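# Move the necktie from the basket onto the table

## Task

Remove the necktie from the basket and get the entire tie lying on the table; dropping it into place is allowed. Every other item must finish inside the basket, and the basket must rest upright and flat on the table without having been tilted far. At the end the grippers must have released everything and moved away, and the result only counts if it stays that way without the robot holding anything in place.

## Robot and tools

Robot: two arms, left_arm and right_arm, each ending in a parallel two-finger gripper. The fingers extend along the gripper's own +z axis and close along its y axis. The reported hand point sits between the finger pads, just under 1 cm behind the tips. Four cameras are returned with each result, in this order: cam_high, cam_low, cam_left_wrist, cam_right_wrist, each 504x504 pixels.

Frame: one scene frame shared by both arms. Its origin is at table-top height, midway between the arms and roughly 5 to 10 cm back from the near table edge. +x points out across the table, +z points up, and +y is toward left_arm's side. The names left and right refer to arms, not to image sides. Printed hand positions may be slightly wrong, especially with the arm stretched far out.

The row format, used by every moving tool: 16 numbers, left_arm first then right_arm, each as x, y, z, qw, qx, qy, qz, opening. x, y, z are an absolute gripper position in metres in the scene frame; qw, qx, qy, qz are an absolute orientation quaternion, w first, in the same frame. Opening runs from -1 (closed) to +1 (fully open, 0.087 m). Both arms must always be filled in, even if one stays still; to keep an arm where it is, resend the exact pose from the latest result and its intended opening. To hold an orientation steady, repeat one fixed quaternion rather than copying the drifting reported one. Optionally 12 more numbers (0 to 1) may follow: per-joint stiffness multipliers, left_arm's six then right_arm's six, in Joint positions order; they persist until changed.

execute_actions(actions): a list of up to 15 actions; each action is a list of up to 15 rows, one row per 1/30 s step, with the final row repeated to fill 15 steps. Targets are absolute poses. If any target lies over 0.6 m from that gripper's current position along any of the gripper's axes, the action is rejected for both arms; a malformed action, or a first action failing that test against the last reported state, rejects the entire call. An empty list just reports state and images.

move(target, speed, blocking): target is one 16-number row (absolute poses for both arms). Each gripper travels in a straight line toward its pose; all paths finish together, lasting 0.5 to 10 s and cut off at 10 s. speed is the path top speed in m/s, 0.002 to 0.5, default 0.25; rotation is capped at twice that in rad/s. Opening is applied at the start. Paths ignore obstacles and the other arm, and the real gripper can lag, wander, or overshoot speed, especially near full reach. Faster contact and targets set deeper past contact push harder. blocking=false returns after 0.5 s while motion continues; then use wait(0) or stop before sending other motion. The result adds a move: line with the ending (done, off_target, moving, held, fault) and limits (paced = target clipped; held = steps blocked, after which the arm may jump quickly), plus each gripper's remaining distance. If only one arm is named, the other finished normally.

wait(seconds): 0 to 10; the robot keeps its last command and a running move continues. stop(): brakes a running move; it needs stopping distance, and fingers keep moving. zoom_image(camera, region): region is [x0, y0, x1, y1] in pixels of that camera's last image, origin top-left, at most 504 by 504. finished_scene(scene): give the current scene number; it ends the scene irreversibly and reports success.

Controller behaviour: each step the commanded pose is limited to within 70 mm and 16 degrees of the measured pose, then pursued by damped inverse kinematics, favouring position over orientation. Long moves thus need several actions, and after an action the arm only continues to its last clipped pose. Joint friction may leave the hand up to about 31 mm short, so tiny corrections may not register. Hand target lines show what each arm is currently driving toward. A pose unreachable line means the clearance check altered or blocked that arm's command. Joint limits (rad): waist -2.618 to 3.054, shoulder 0 to 3.142, elbow 0 to 3.142, wrist pitch -1.571 to 1.571, wrist yaw -1.571 to 1.571, wrist roll -2.094 to 2.094; elbows never fully straighten.

Gripping: grip_measured is the measured finger opening on the command scale (the last Joint positions value is metres). Each gripper's readings carry a fixed offset of up to about 1 mm. To hold something, command roughly 0.02 below grip_measured for a firm grip, less for a gentler one. Fingers push up to about 20 N per pad; closing fast can squeeze harder or even bounce open.

Hazards: a bar under the arm bases and a plate behind it stand up to about 3 cm above the table and give no warning on contact. Avoid the arms hitting or pressing one another hard, which can end the scene. An arm blocked by an object tends to keep pushing until given a new command. Holding loads heats motors: MOTOR HOT appears from 75 °C; at 90 °C that arm halts for 10 s; at 100 °C it goes limp and falls; these show as OVER-TEMPERATURE FAULT lines. FAULT lines can cut short waits, moves or actions. Loose objects may occasionally get nudged by outside forces. Never let rigid objects leave the table; avoid drops, slams, hard knocks, and tipping the basket. The robot keeps executing its last command while you compose replies, so plan for that; quicker, smoother, low-effort motion is preferred.

Each tool is called after "Call:" as name(argument=value, ...), one argument or row to a line, values as JSON.

## Session

Call:
execute_actions(
  actions=[],
)

Scene clock: 0.00 s.
left_arm: end_effector_position=(+0.3925, +0.2794, +0.3789) grip_measured=+0.994 end_effector_quat_wxyz=(+0.710, +0.003, +0.703, -0.025) | right_arm: end_effector_position=(+0.3965, -0.3131, +0.3642) grip_measured=+1.000 end_effector_quat_wxyz=(+0.694, +0.011, +0.720, +0.005)
Joint positions: left_arm=[ 0.01   1.051  1.058  0.017  0.012 -0.008  0.087] | right_arm=[-0.008  1.064  1.046 -0.011 -0.002  0.008  0.087]
Joint velocities: left_arm=[-0.017  0.017 -0.002 -0.022  0.022 -0.051  0.   ] | right_arm=[0.002 0.012 0.002 0.037 0.007 0.022 0.   ]
Hand target (left_arm): +0.392, +0.279, +0.379; +0.710, +0.003, +0.703, -0.025
Hand target (right_arm): +0.396, -0.313, +0.364; +0.694, +0.011, +0.720, +0.005
Joint stiffness scale: left_arm=[1. 1. 1. 1. 1. 1.] | right_arm=[1. 1. 1. 1. 1. 1.]

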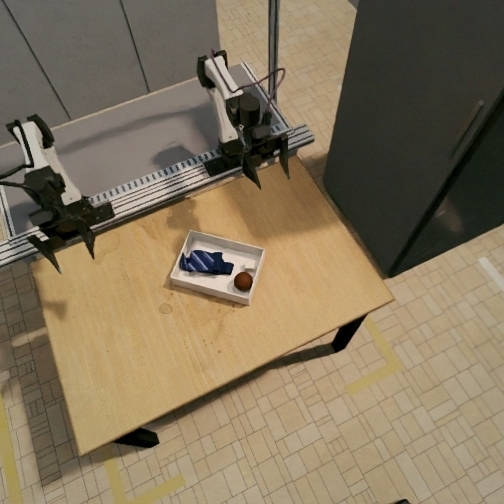

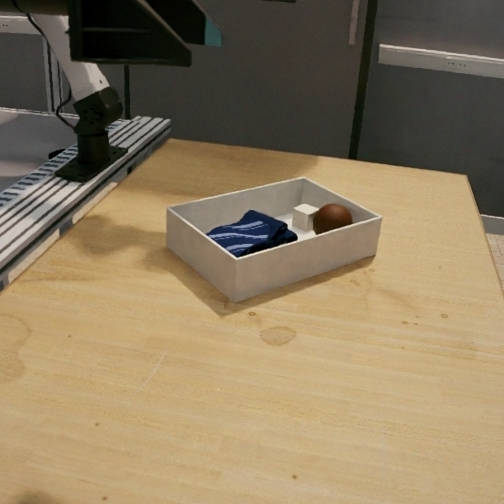

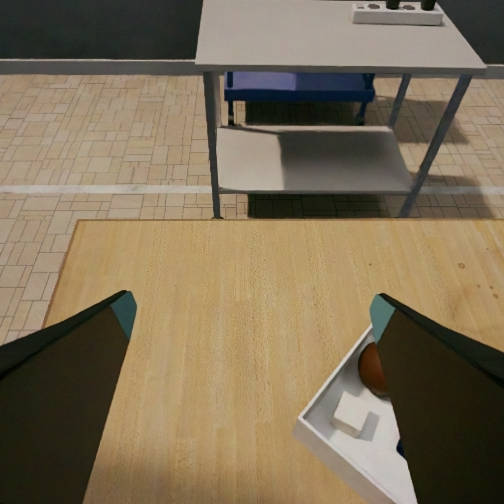

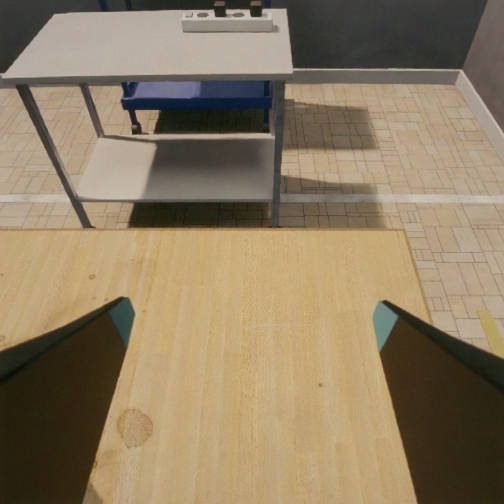

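Call:
move(
  target=[0.405,0.03,0.11,0.06,0,0.995,-0.08,0.4,0.3965,-0.3131,0.3642,0.694,0.011,0.720,0.005,1],
  speed=0.2,
)

Call:
zoom_image(
  camera="cam_high",
  region=[140,190,300,350],
)

Scene clock: 8.90 s.
left_arm: end_effector_position=(+0.4139, +0.0347, +0.1041) grip_measured=+0.400 end_effector_quat_wxyz=(+0.063, -0.013, +0.994, -0.083) | right_arm: end_effector_position=(+0.3965, -0.3131, +0.3642) grip_measured=+1.000 end_effector_quat_wxyz=(+0.694, +0.011, +0.720, +0.005)
Joint positions: left_arm=[-0.45   2.435  2.411 -1.354  0.06  -0.517  0.061] | right_arm=[-0.008  1.064  1.046 -0.011 -0.002  0.008  0.087]
Joint velocities: left_arm=[-0.002  0.012  0.007 -0.037 -0.037 -0.022  0.   ] | right_arm=[-0.002 -0.007 -0.017  0.007  0.007  0.022  0.   ]
Hand target (left_arm): +0.410, +0.028, +0.103; +0.056, -0.010, +0.995, -0.087
Hand target (right_arm): +0.396, -0.313, +0.364; +0.694, +0.011, +0.720, +0.005
Off the commanded pose (left_arm): 0.012 m, 2 deg.
Off the commanded pose (right_arm): 0.000 m, 0 deg.
Joint stiffness scale: left_arm=[1. 1. 1. 1. 1. 1.] | right_arm=[1. 1. 1. 1. 1. 1.]
move: off_target (left_arm)

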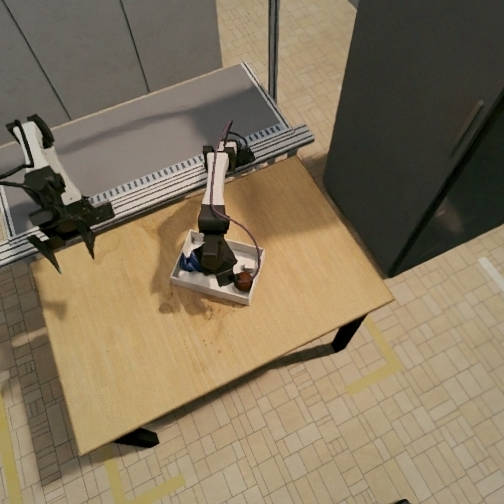

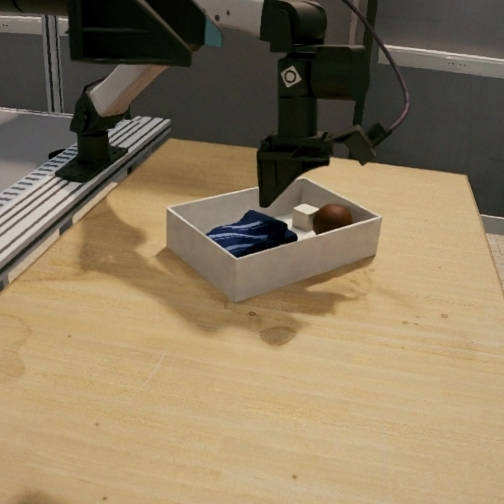

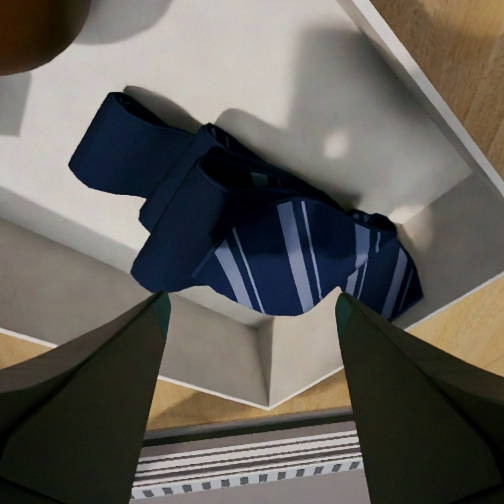

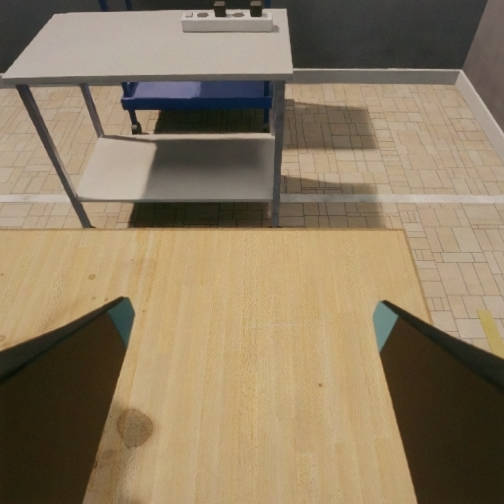

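Region (140, 190, 300, 350) of cam_high's 504x504 image, scaled by 3.150, with more detail than that image has.

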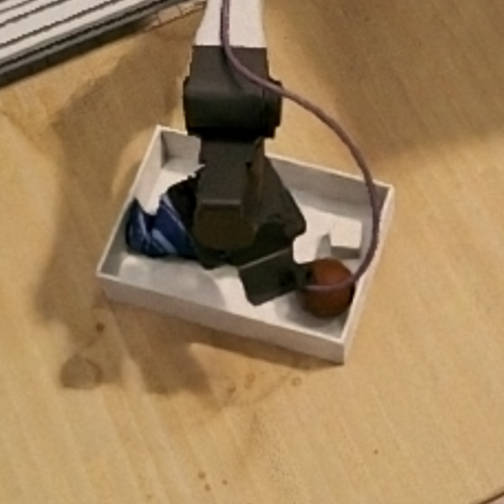

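Call:
move(
  target=[0.41,0.02,0.05,0.04,0,0.996,-0.08,0.4,0.3965,-0.3131,0.3642,0.694,0.011,0.720,0.005,1],
  speed=0.08,
)

Scene clock: 19.40 s.
left_arm: end_effector_position=(+0.4164, +0.0252, +0.0619) grip_measured=+0.400 end_effector_quat_wxyz=(+0.051, -0.008, +0.995, -0.081) | right_arm: end_effector_position=(+0.3965, -0.3131, +0.3642) grip_measured=+1.000 end_effector_quat_wxyz=(+0.694, +0.011, +0.720, +0.005)
Joint positions: left_arm=[-0.46   2.482  2.327 -1.246  0.066 -0.517  0.061] | right_arm=[-0.008  1.064  1.046 -0.011 -0.002  0.008  0.087]
Joint velocities: left_arm=[-0.007 -0.017 -0.002 -0.037 -0.007  0.022 -0.001] | right_arm=[ 0.002  0.002  0.012 -0.007 -0.037 -0.037  0.   ]
Hand target (left_arm): +0.410, +0.020, +0.050; +0.039, -0.000, +0.996, -0.080
Hand target (right_arm): +0.396, -0.313, +0.364; +0.694, +0.011, +0.720, +0.005
Off the commanded pose (left_arm): 0.014 m, 2 deg.
Off the commanded pose (right_arm): 0.000 m, 0 deg.
Joint stiffness scale: left_arm=[1. 1. 1. 1. 1. 1.] | right_arm=[1. 1. 1. 1. 1. 1.]
move: off_target (left_arm)

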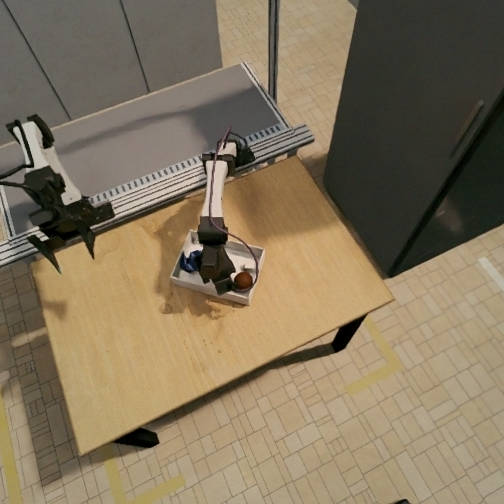

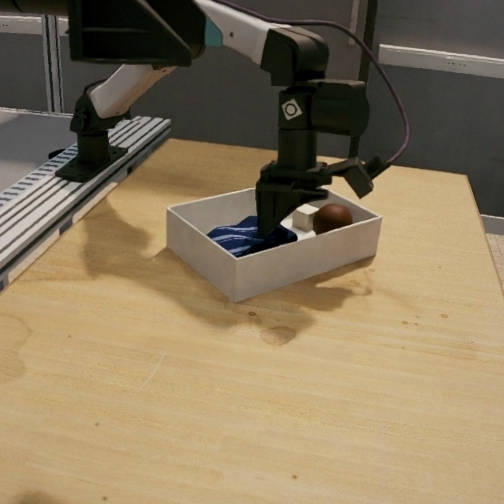

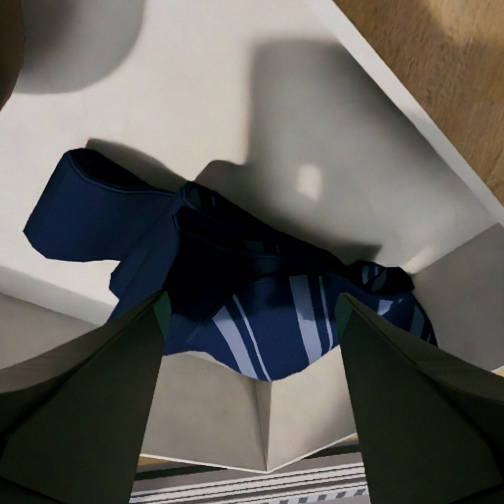

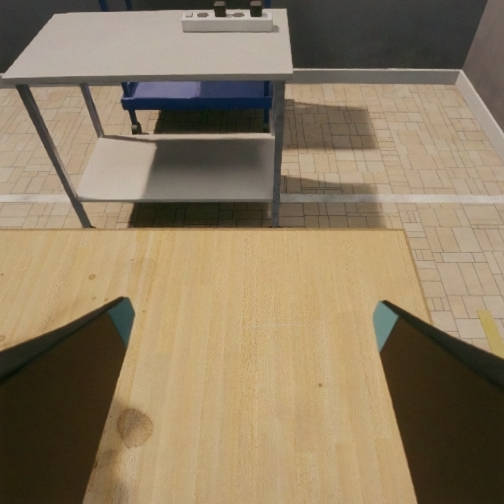

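Well placed.

Call:
move(
  target=[0.40,0.02,0.012,0.04,0,0.996,-0.08,0.4,0.3965,-0.3131,0.3642,0.694,0.011,0.720,0.005,1],
  speed=0.05,
)

Call:
move(
  target=[0.40,0.02,0.012,0.04,0,0.996,-0.08,-1,0.3965,-0.3131,0.3642,0.694,0.011,0.720,0.005,1],
)

Call:
move(
  target=[0.40,0.03,0.2,0.12,0,0.99,-0.08,-1,0.3965,-0.3131,0.3642,0.694,0.011,0.720,0.005,1],
  speed=0.12,
)

Scene clock: 28.93 s.
left_arm: end_effector_position=(+0.4150, +0.0263, +0.0448) grip_measured=+0.400 end_effector_quat_wxyz=(+0.068, -0.008, +0.994, -0.088) | right_arm: end_effector_position=(+0.3965, -0.3131, +0.3642) grip_measured=+1.000 end_effector_quat_wxyz=(+0.694, +0.011, +0.720, +0.005)
Joint positions: left_arm=[-0.46   2.413  2.134 -1.085  0.062 -0.517  0.061] | right_arm=[-0.008  1.064  1.046 -0.011 -0.002  0.008  0.087]
Joint velocities: left_arm=[ 0.012 -0.007 -0.002  0.081  0.007  0.037 -0.   ] | right_arm=[ 0.012  0.002 -0.012 -0.007 -0.007  0.007  0.   ]
Hand target (left_arm): +0.399, +0.021, +0.013; +0.039, -0.000, +0.996, -0.079
Hand target (right_arm): +0.396, -0.313, +0.364; +0.694, +0.011, +0.720, +0.005
Off the commanded pose (left_arm): 0.037 m, 3 deg.
Off the commanded pose (right_arm): 0.000 m, 0 deg.
Joint stiffness scale: left_arm=[1. 1. 1. 1. 1. 1.] | right_arm=[1. 1. 1. 1. 1. 1.]
move: off_target (left_arm)

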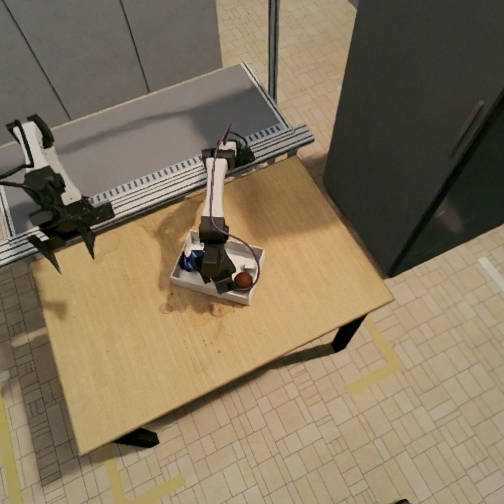

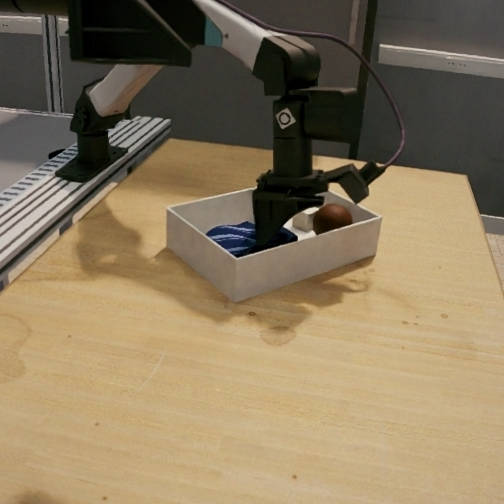

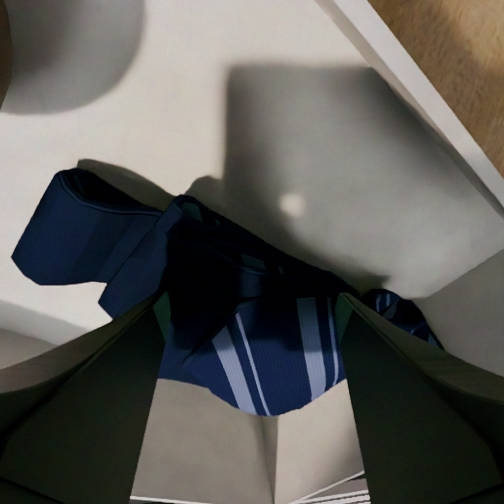

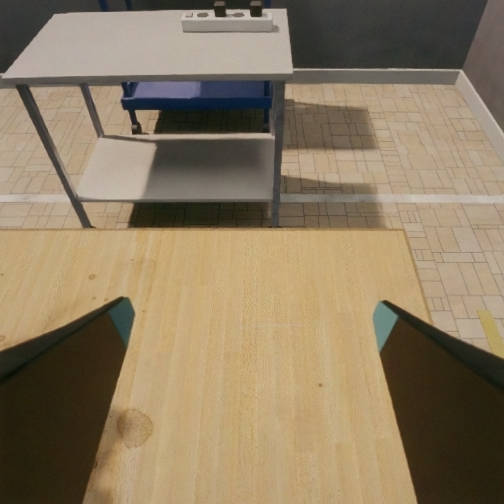

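Scene clock: 29.67 s.
left_arm: end_effector_position=(+0.4188, +0.0219, +0.0457) grip_measured=-1.000 end_effector_quat_wxyz=(+0.078, -0.006, +0.992, -0.098) | right_arm: end_effector_position=(+0.3965, -0.3131, +0.3642) grip_measured=+1.000 end_effector_quat_wxyz=(+0.694, +0.011, +0.720, +0.005)
Joint positions: left_arm=[-0.461  2.407  2.123 -1.053  0.072 -0.517  0.   ] | right_arm=[-0.008  1.064  1.046 -0.011 -0.002  0.008  0.087]
Joint velocities: left_arm=[ 0.012 -0.007  0.002  0.037 -0.081  0.051  0.   ] | right_arm=[-0.007 -0.012 -0.007 -0.037 -0.081  0.022  0.   ]
Hand target (left_arm): +0.399, +0.021, +0.013; +0.040, -0.000, +0.996, -0.079
Hand target (right_arm): +0.396, -0.313, +0.364; +0.694, +0.011, +0.720, +0.005
Off the commanded pose (left_arm): 0.039 m, 5 deg.
Off the commanded pose (right_arm): 0.000 m, 0 deg.
Joint stiffness scale: left_arm=[1. 1. 1. 1. 1. 1.] | right_arm=[1. 1. 1. 1. 1. 1.]
move: off_target (left_arm)

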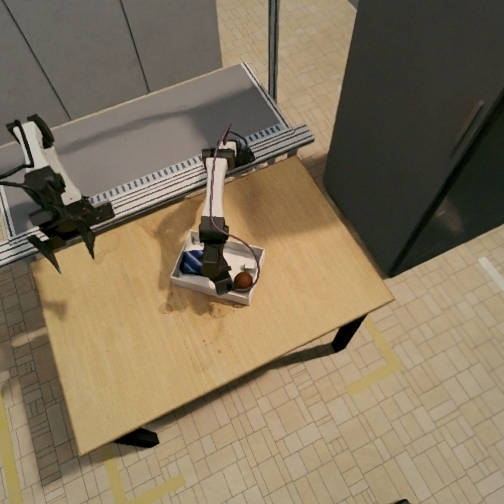

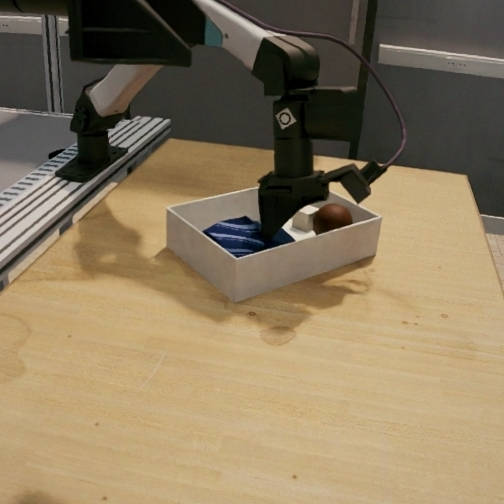

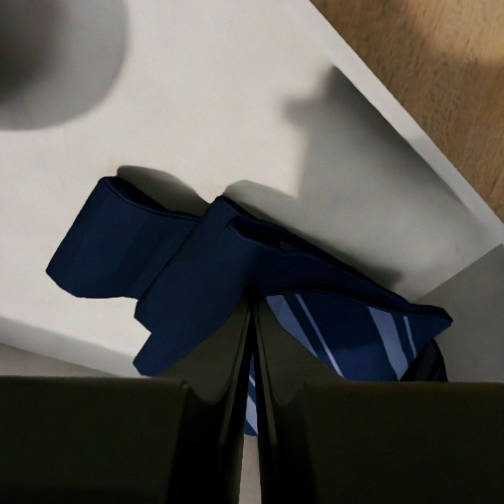

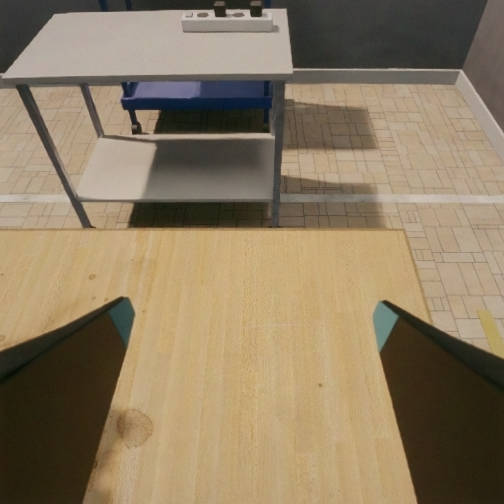

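Scene clock: 31.50 s.
left_arm: end_effector_position=(+0.4026, +0.0341, +0.2005) grip_measured=-1.000 end_effector_quat_wxyz=(+0.140, -0.003, +0.986, -0.095) | right_arm: end_effector_position=(+0.3965, -0.3131, +0.3642) grip_measured=+1.000 end_effector_quat_wxyz=(+0.694, +0.011, +0.720, +0.005)
Joint positions: left_arm=[-0.49   2.35   2.655 -1.536 -0.003 -0.53   0.   ] | right_arm=[-0.008  1.064  1.046 -0.011 -0.002  0.008  0.087]
Joint velocities: left_arm=[-0.017 -0.002  0.017  0.007  0.007 -0.022  0.   ] | right_arm=[-0.002 -0.007 -0.007  0.051  0.11  -0.007  0.   ]
Hand target (left_arm): +0.399, +0.030, +0.200; +0.136, -0.001, +0.986, -0.091
Hand target (right_arm): +0.396, -0.313, +0.364; +0.694, +0.011, +0.720, +0.005
Off the commanded pose (left_arm): 0.005 m, 3 deg.
Off the commanded pose (right_arm): 0.000 m, 0 deg.
Joint stiffness scale: left_arm=[1. 1. 1. 1. 1. 1.] | right_arm=[1. 1. 1. 1. 1. 1.]
joint sent to its limit (left arm) — the command would take joint 4 (wrist pitch) past its lower limit, so that joint was sent only as far as its limit.
move: off_target (left_arm)

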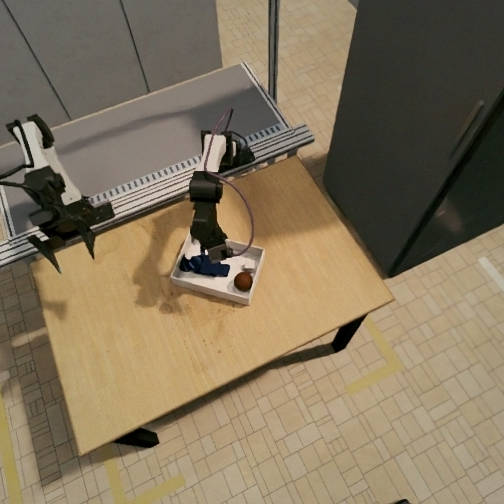

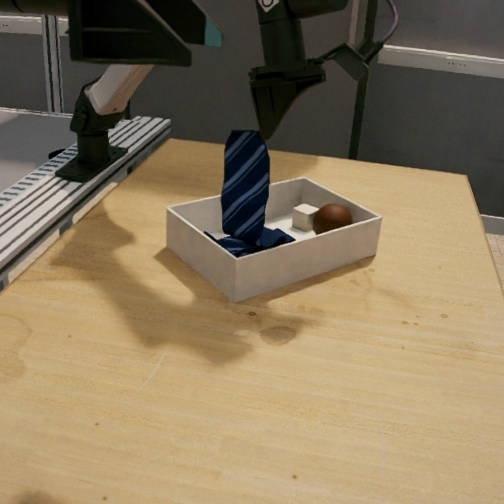

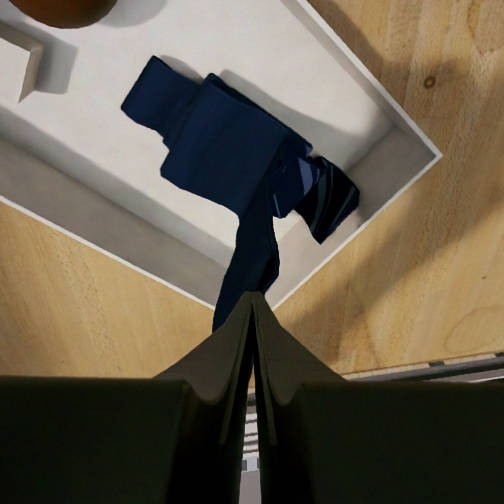

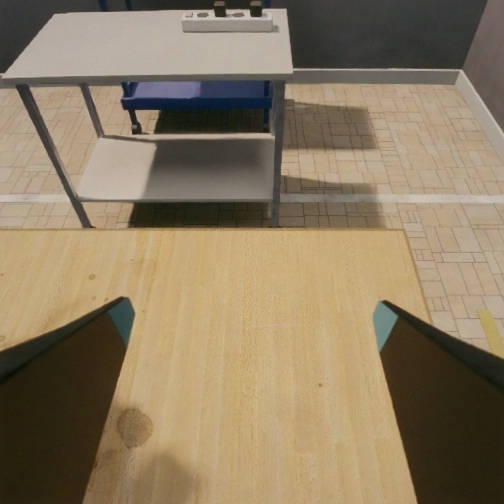

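Call:
wait(
  seconds=0.5,
)

Call:
zoom_image(
  camera="cam_low",
  region=[160,60,400,300],
)

Scene clock: 35.30 s.
left_arm: end_effector_position=(+0.4023, +0.0343, +0.2004) grip_measured=-1.000 end_effector_quat_wxyz=(+0.139, -0.004, +0.986, -0.094) | right_arm: end_effector_position=(+0.3965, -0.3131, +0.3642) grip_measured=+1.000 end_effector_quat_wxyz=(+0.694, +0.011, +0.720, +0.005)
Joint positions: left_arm=[-0.49   2.35   2.655 -1.538 -0.004 -0.53   0.   ] | right_arm=[-0.008  1.064  1.046 -0.011 -0.002  0.008  0.087]
Joint velocities: left_arm=[-0.012  0.007 -0.007 -0.066 -0.066  0.037  0.   ] | right_arm=[ 0.007 -0.002 -0.017  0.022 -0.007  0.007  0.   ]
Hand target (left_arm): +0.399, +0.030, +0.200; +0.136, -0.001, +0.986, -0.091
Hand target (right_arm): +0.396, -0.313, +0.364; +0.694, +0.011, +0.720, +0.005
Off the commanded pose (left_arm): 0.005 m, 3 deg.
Off the commanded pose (right_arm): 0.000 m, 0 deg.
Joint stiffness scale: left_arm=[1. 1. 1. 1. 1. 1.] | right_arm=[1. 1. 1. 1. 1. 1.]
wait: 0.50 s; at rest from the start

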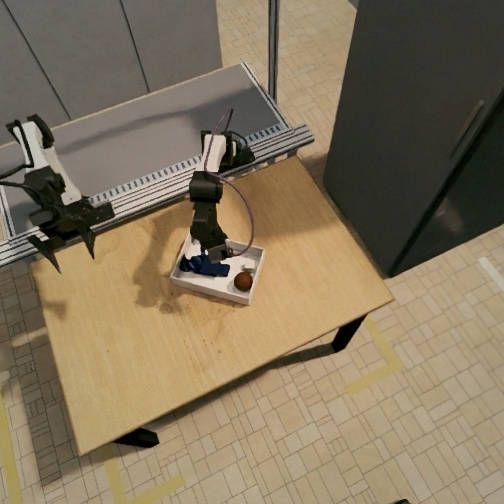

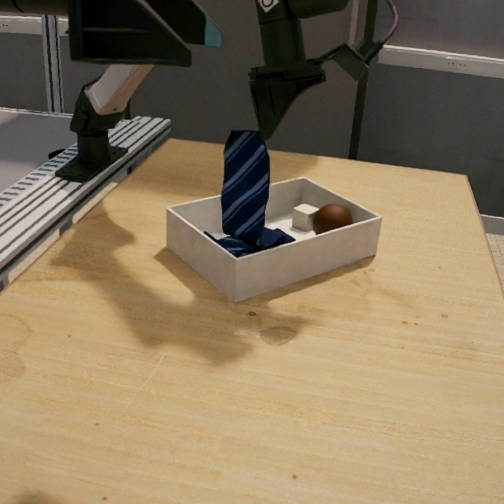

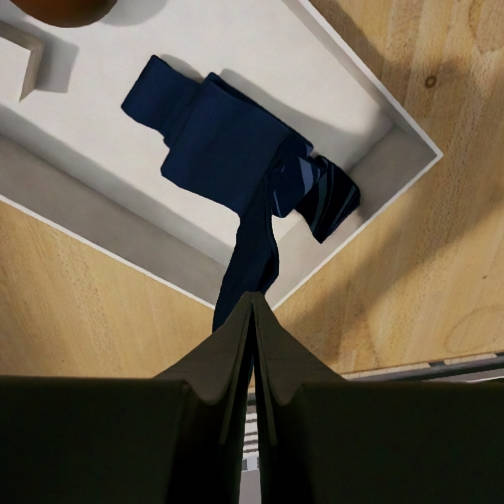

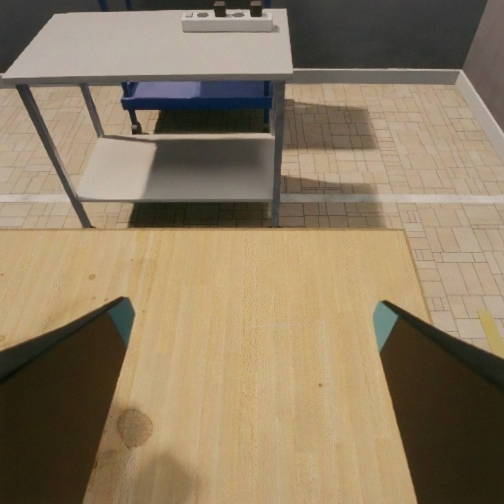

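Region (160, 60, 400, 300) of cam_low's 504x504 image, scaled by 2.100, with more detail than that image has.

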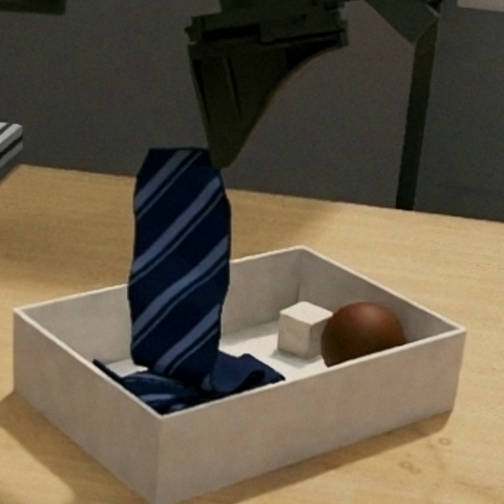

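Call:
move(
  target=[0.39,0.05,0.34,0.3,0,0.95,-0.08,-1,0.3965,-0.3131,0.3642,0.694,0.011,0.720,0.005,1],
  speed=0.08,
)

Scene clock: 42.80 s.
left_arm: end_effector_position=(+0.3947, +0.0509, +0.3293) grip_measured=-1.000 end_effector_quat_wxyz=(+0.331, -0.004, +0.938, -0.103) | right_arm: end_effector_position=(+0.3965, -0.3131, +0.3642) grip_measured=+1.000 end_effector_quat_wxyz=(+0.694, +0.011, +0.720, +0.005)
Joint positions: left_arm=[-0.555  2.162  2.821 -1.541 -0.21  -0.516  0.   ] | right_arm=[-0.008  1.064  1.046 -0.011 -0.002  0.008  0.087]
Joint velocities: left_arm=[-0.007 -0.012  0.007  0.022 -0.051  0.051  0.   ] | right_arm=[-0.002  0.002 -0.002 -0.007 -0.066 -0.037  0.   ]
Hand target (left_arm): +0.388, +0.051, +0.341; +0.342, +0.002, +0.934, -0.108
Hand target (right_arm): +0.396, -0.313, +0.364; +0.694, +0.011, +0.720, +0.005
Off the commanded pose (left_arm): 0.012 m, 5 deg.
Off the commanded pose (right_arm): 0.000 m, 0 deg.
Joint stiffness scale: left_arm=[1. 1. 1. 1. 1. 1.] | right_arm=[1. 1. 1. 1. 1. 1.]
joint sent to its limit (left arm) — the command would take joint 4 (wrist pitch) past its lower limit, so that joint was sent only as far as its limit.
move: off_target (left_arm)

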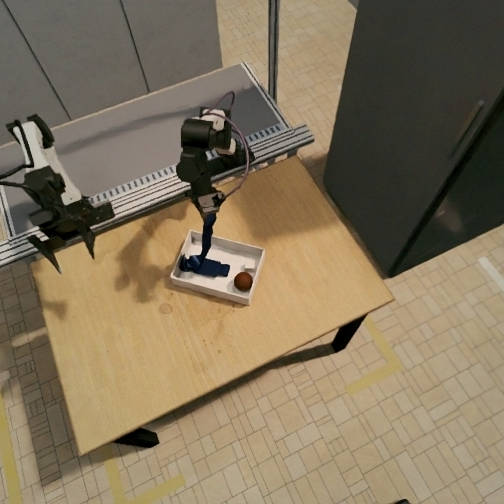

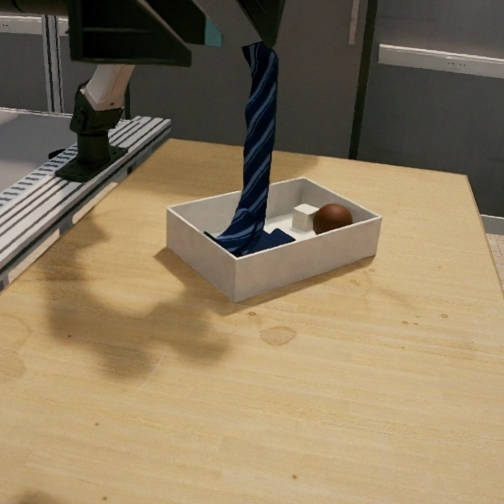

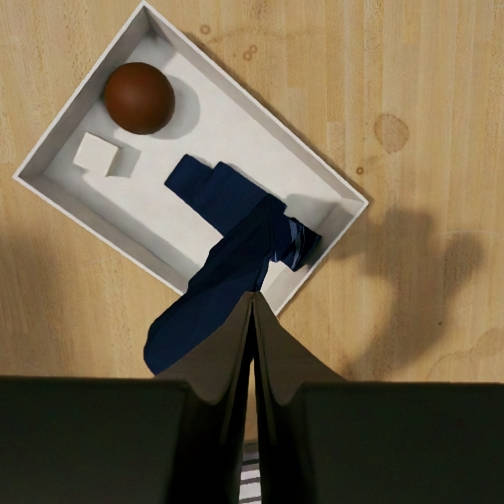

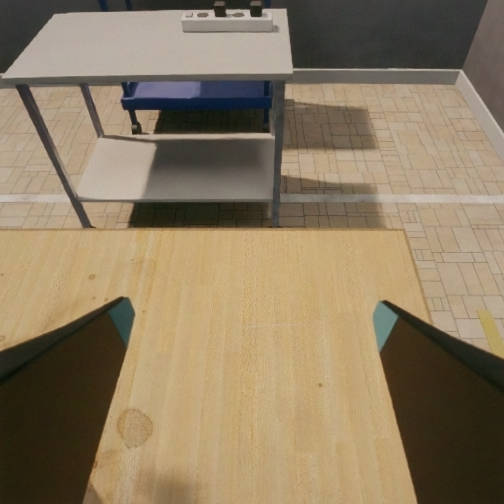

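Holding. Keep going up.

Call:
move(
  target=[0.37,0.11,0.52,0.6,0,0.79,-0.08,-1,0.3965,-0.3131,0.3642,0.694,0.011,0.720,0.005,1],
  speed=0.08,
)

Call:
move(
  target=[0.33,0.14,0.64,0.8,0,0.6,0,-1,0.3965,-0.3131,0.3642,0.694,0.011,0.720,0.005,1],
  speed=0.08,
)

Scene clock: 52.17 s.
left_arm: end_effector_position=(+0.3744, +0.1094, +0.5027) grip_measured=-1.000 end_effector_quat_wxyz=(+0.594, +0.009, +0.801, -0.073) | right_arm: end_effector_position=(+0.3965, -0.3131, +0.3642) grip_measured=+1.000 end_effector_quat_wxyz=(+0.694, +0.011, +0.720, +0.005)
Joint positions: left_arm=[-0.625  1.888  2.85  -1.28  -0.512 -0.248  0.   ] | right_arm=[-0.008  1.064  1.046 -0.011 -0.002  0.008  0.087]
Joint velocities: left_arm=[-0.022 -0.007 -0.007  0.051 -0.095 -0.007  0.   ] | right_arm=[ 0.002 -0.017  0.002  0.007 -0.095 -0.037  0.   ]
Hand target (left_arm): +0.367, +0.112, +0.521; +0.614, +0.004, +0.785, -0.086
Hand target (right_arm): +0.396, -0.313, +0.364; +0.694, +0.011, +0.720, +0.005
Off the commanded pose (left_arm): 0.018 m, 2 deg.
Off the commanded pose (right_arm): 0.000 m, 0 deg.
Joint stiffness scale: left_arm=[1. 1. 1. 1. 1. 1.] | right_arm=[1. 1. 1. 1. 1. 1.]
elbow stopped short (left arm): the move would have taken joint 3 (elbow) straighter than the controller allows; a more bent joint 3 avoids this.
move: off_target (left_arm)

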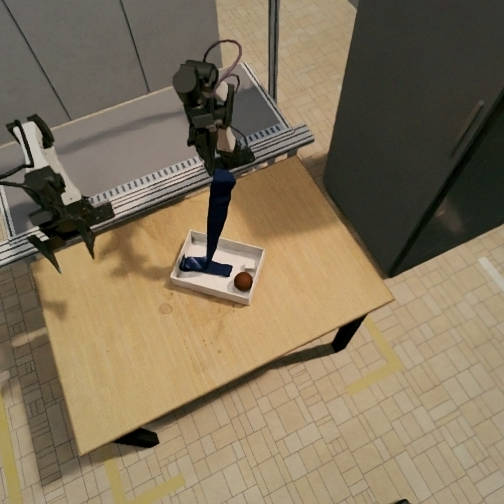

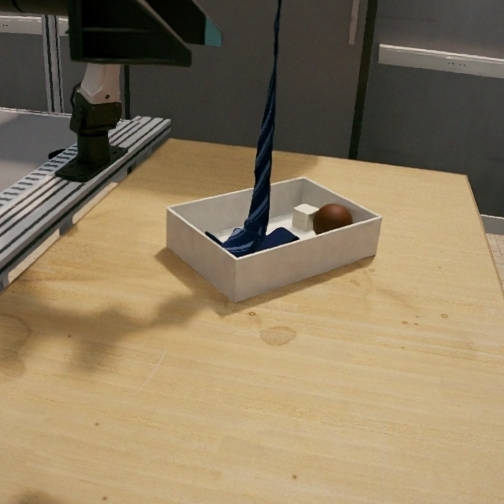

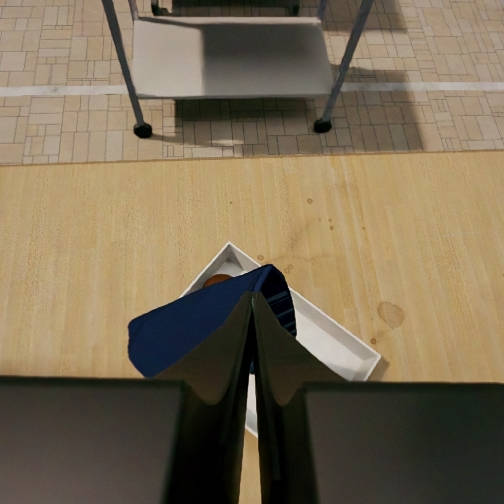

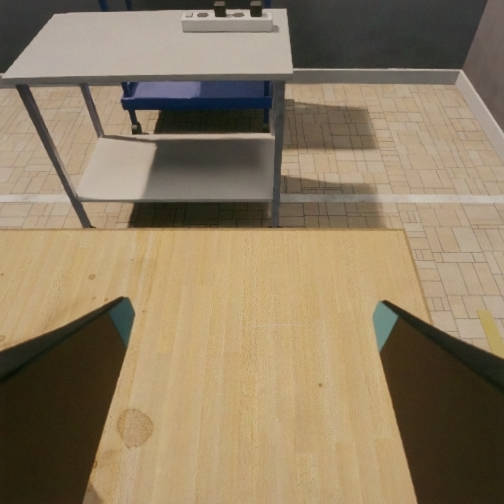

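Scene clock: 57.43 s.
left_arm: end_effector_position=(+0.3316, +0.1450, +0.6404) grip_measured=-1.000 end_effector_quat_wxyz=(+0.798, -0.004, +0.603, +0.006) | right_arm: end_effector_position=(+0.3965, -0.3131, +0.3642) grip_measured=+1.000 end_effector_quat_wxyz=(+0.694, +0.011, +0.720, +0.005)
Joint positions: left_arm=[-0.805  1.493  2.227 -0.308 -0.805  0.339  0.   ] | right_arm=[-0.008  1.064  1.046 -0.011 -0.002  0.008  0.087]
Joint velocities: left_arm=[-0.002  0.002 -0.002  0.022  0.066 -0.051  0.   ] | right_arm=[-0.002 -0.002 -0.002 -0.037 -0.007 -0.007  0.   ]
Hand target (left_arm): +0.328, +0.142, +0.641; +0.801, +0.002, +0.599, -0.001
Hand target (right_arm): +0.396, -0.313, +0.364; +0.694, +0.011, +0.720, +0.005
Off the commanded pose (left_arm): 0.005 m, 1 deg.
Off the commanded pose (right_arm): 0.000 m, 0 deg.
Joint stiffness scale: left_arm=[1. 1. 1. 1. 1. 1.] | right_arm=[1. 1. 1. 1. 1. 1.]
move: done

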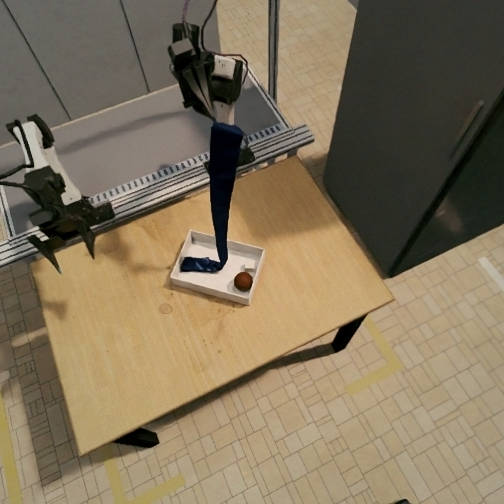

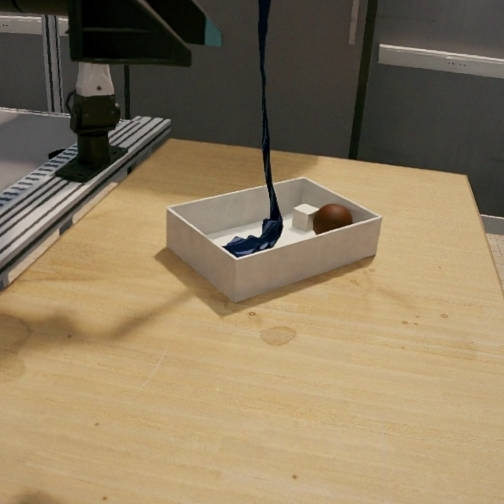

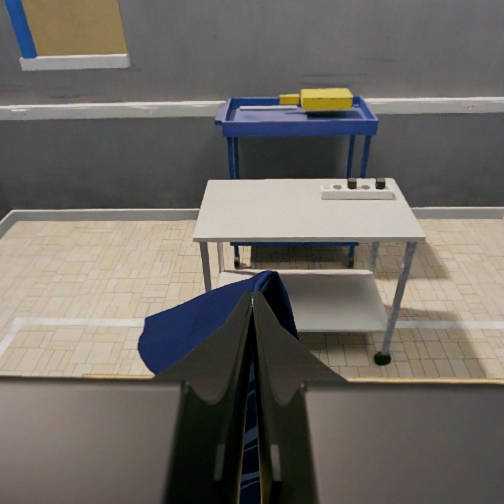

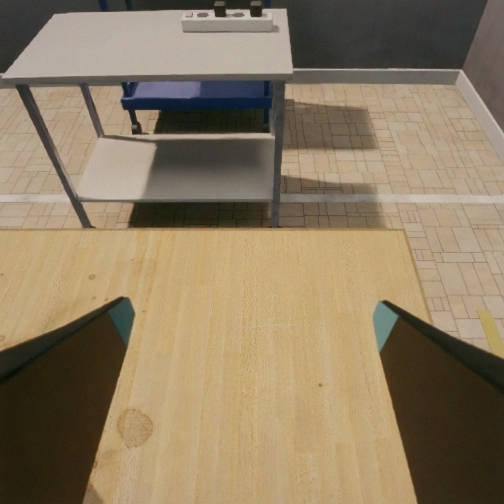

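Call:
move(
  target=[0.22,0.32,0.76,0.85,0,0.53,0,-1,0.3965,-0.3131,0.3642,0.694,0.011,0.720,0.005,1],
  speed=0.08,
)

Call:
zoom_image(
  camera="cam_high",
  region=[150,190,300,340],
)

Scene clock: 76.27 s.
left_arm: end_effector_position=(+0.2234, +0.3221, +0.7480) grip_measured=-1.000 end_effector_quat_wxyz=(+0.874, +0.020, +0.486, -0.007) | right_arm: end_effector_position=(+0.3965, -0.3131, +0.3642) grip_measured=+1.000 end_effector_quat_wxyz=(+0.694, +0.011, +0.720, +0.005)
Joint positions: left_arm=[ 0.688  1.493  2.85  -0.655  0.584 -0.378  0.   ] | right_arm=[-0.008  1.064  1.046 -0.011 -0.002  0.008  0.087]
Joint velocities: left_arm=[ 0.061  0.007  0.002 -0.007  0.051 -0.11   0.   ] | right_arm=[ 0.007 -0.012 -0.002 -0.022  0.037 -0.051  0.   ]
Hand target (left_arm): +0.216, +0.316, +0.756; +0.881, +0.033, +0.472, -0.005
Hand target (right_arm): +0.396, -0.313, +0.364; +0.694, +0.011, +0.720, +0.005
Off the commanded pose (left_arm): 0.013 m, 6 deg.
Off the commanded pose (right_arm): 0.000 m, 0 deg.
Joint stiffness scale: left_arm=[1. 1. 1. 1. 1. 1.] | right_arm=[1. 1. 1. 1. 1. 1.]
elbow stopped short (left arm): the move would have taken joint 3 (elbow) straighter than the controller allows; a more bent joint 3 avoids this.
move: off_target (left_arm)

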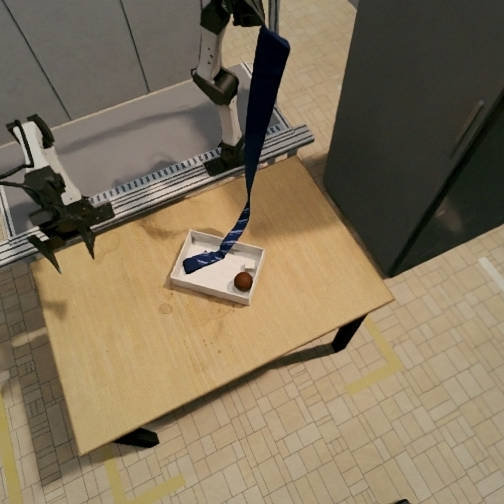

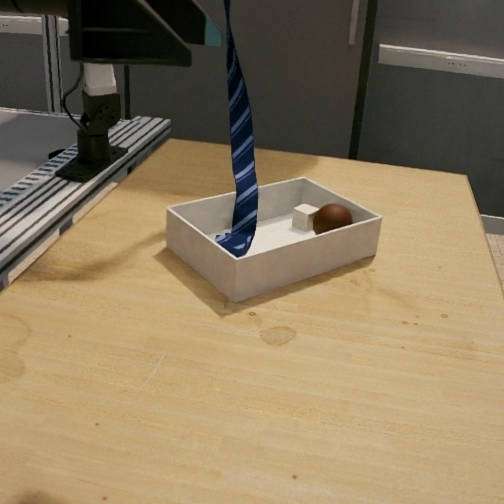

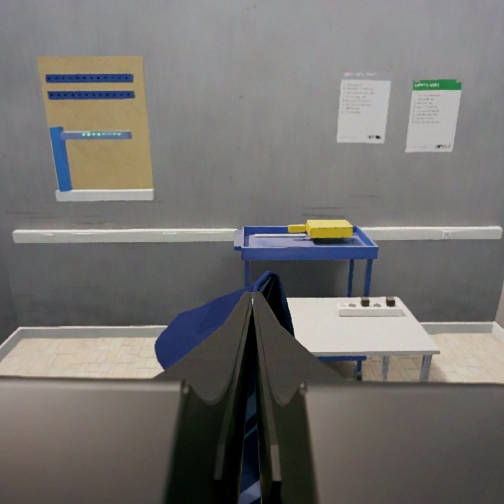

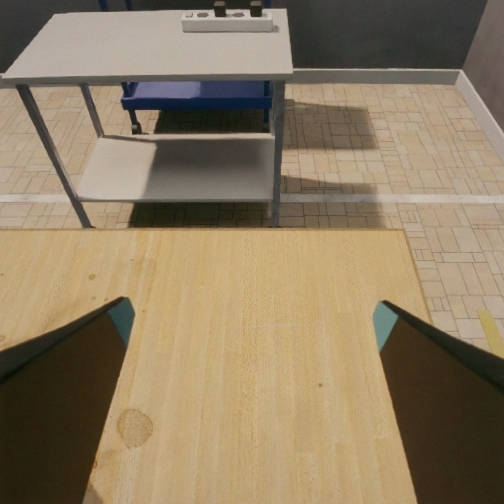

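Region (150, 190, 300, 340) of cam_high's 504x504 image, scaled by 3.360, with more detail than that image has.

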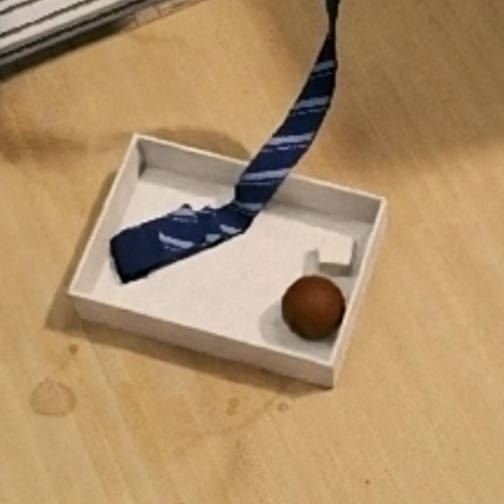

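Call:
move(
  target=[0.2234,0.3221,0.748,0.874,0.02,0.486,-0.007,-1,0.40,-0.0,0.12,0.06,0,0.995,0.08,0.3],
  speed=0.2,
)

Scene clock: 97.23 s.
left_arm: end_effector_position=(+0.2230, +0.3203, +0.7483) grip_measured=-1.000 end_effector_quat_wxyz=(+0.874, +0.023, +0.486, -0.011) | right_arm: end_effector_position=(+0.4026, -0.0092, +0.1239) grip_measured=+0.300 end_effector_quat_wxyz=(+0.078, +0.009, +0.994, +0.072)
Joint positions: left_arm=[ 0.692  1.493  2.85  -0.65   0.596 -0.385  0.   ] | right_arm=[ 0.595  2.604  2.807 -1.567 -0.013  0.61   0.057]
Joint velocities: left_arm=[ 0.002 -0.022 -0.012 -0.037  0.007  0.051  0.   ] | right_arm=[-0.007 -0.007  0.012  0.022 -0.007 -0.022  0.001]
Hand target (left_arm): +0.223, +0.322, +0.748; +0.874, +0.020, +0.486, -0.007
Hand target (right_arm): +0.396, -0.002, +0.121; +0.068, +0.005, +0.995, +0.074
Off the commanded pose (left_arm): 0.002 m, 1 deg.
Off the commanded pose (right_arm): 0.010 m, 2 deg.
Joint stiffness scale: left_arm=[1. 1. 1. 1. 1. 1.] | right_arm=[1. 1. 1. 1. 1. 1.]
joint sent to its limit (right arm) — the command would take joint 4 (wrist pitch) past its lower limit, so that joint was sent only as far as its limit.
move: done

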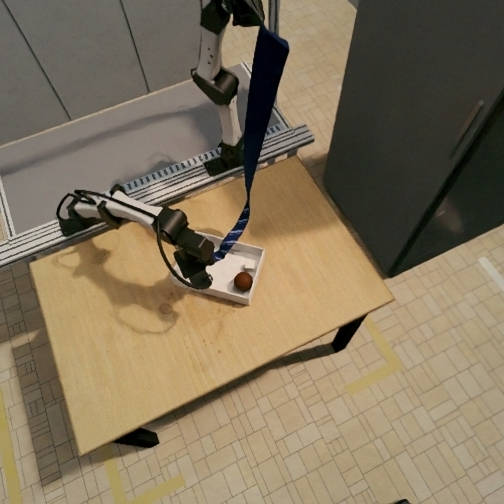

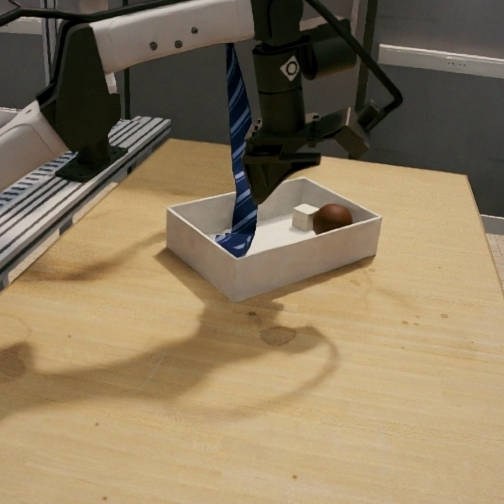

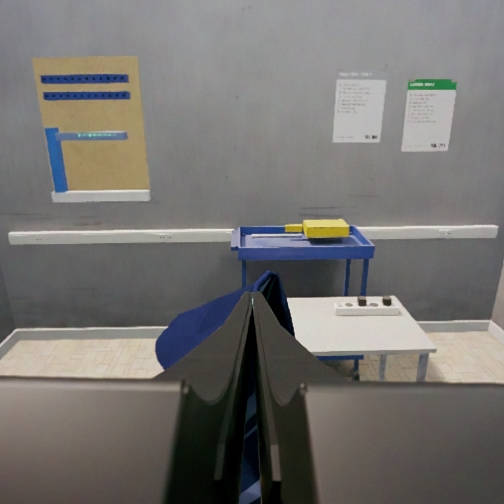

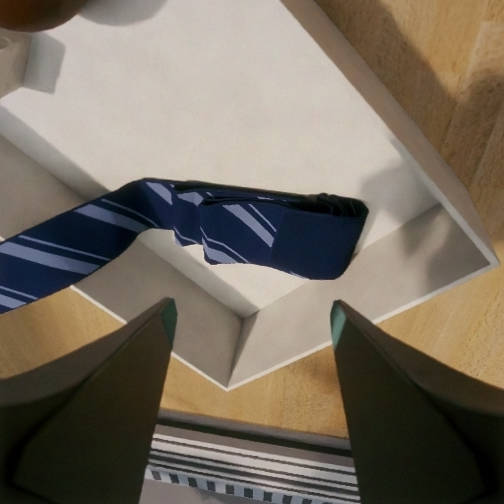

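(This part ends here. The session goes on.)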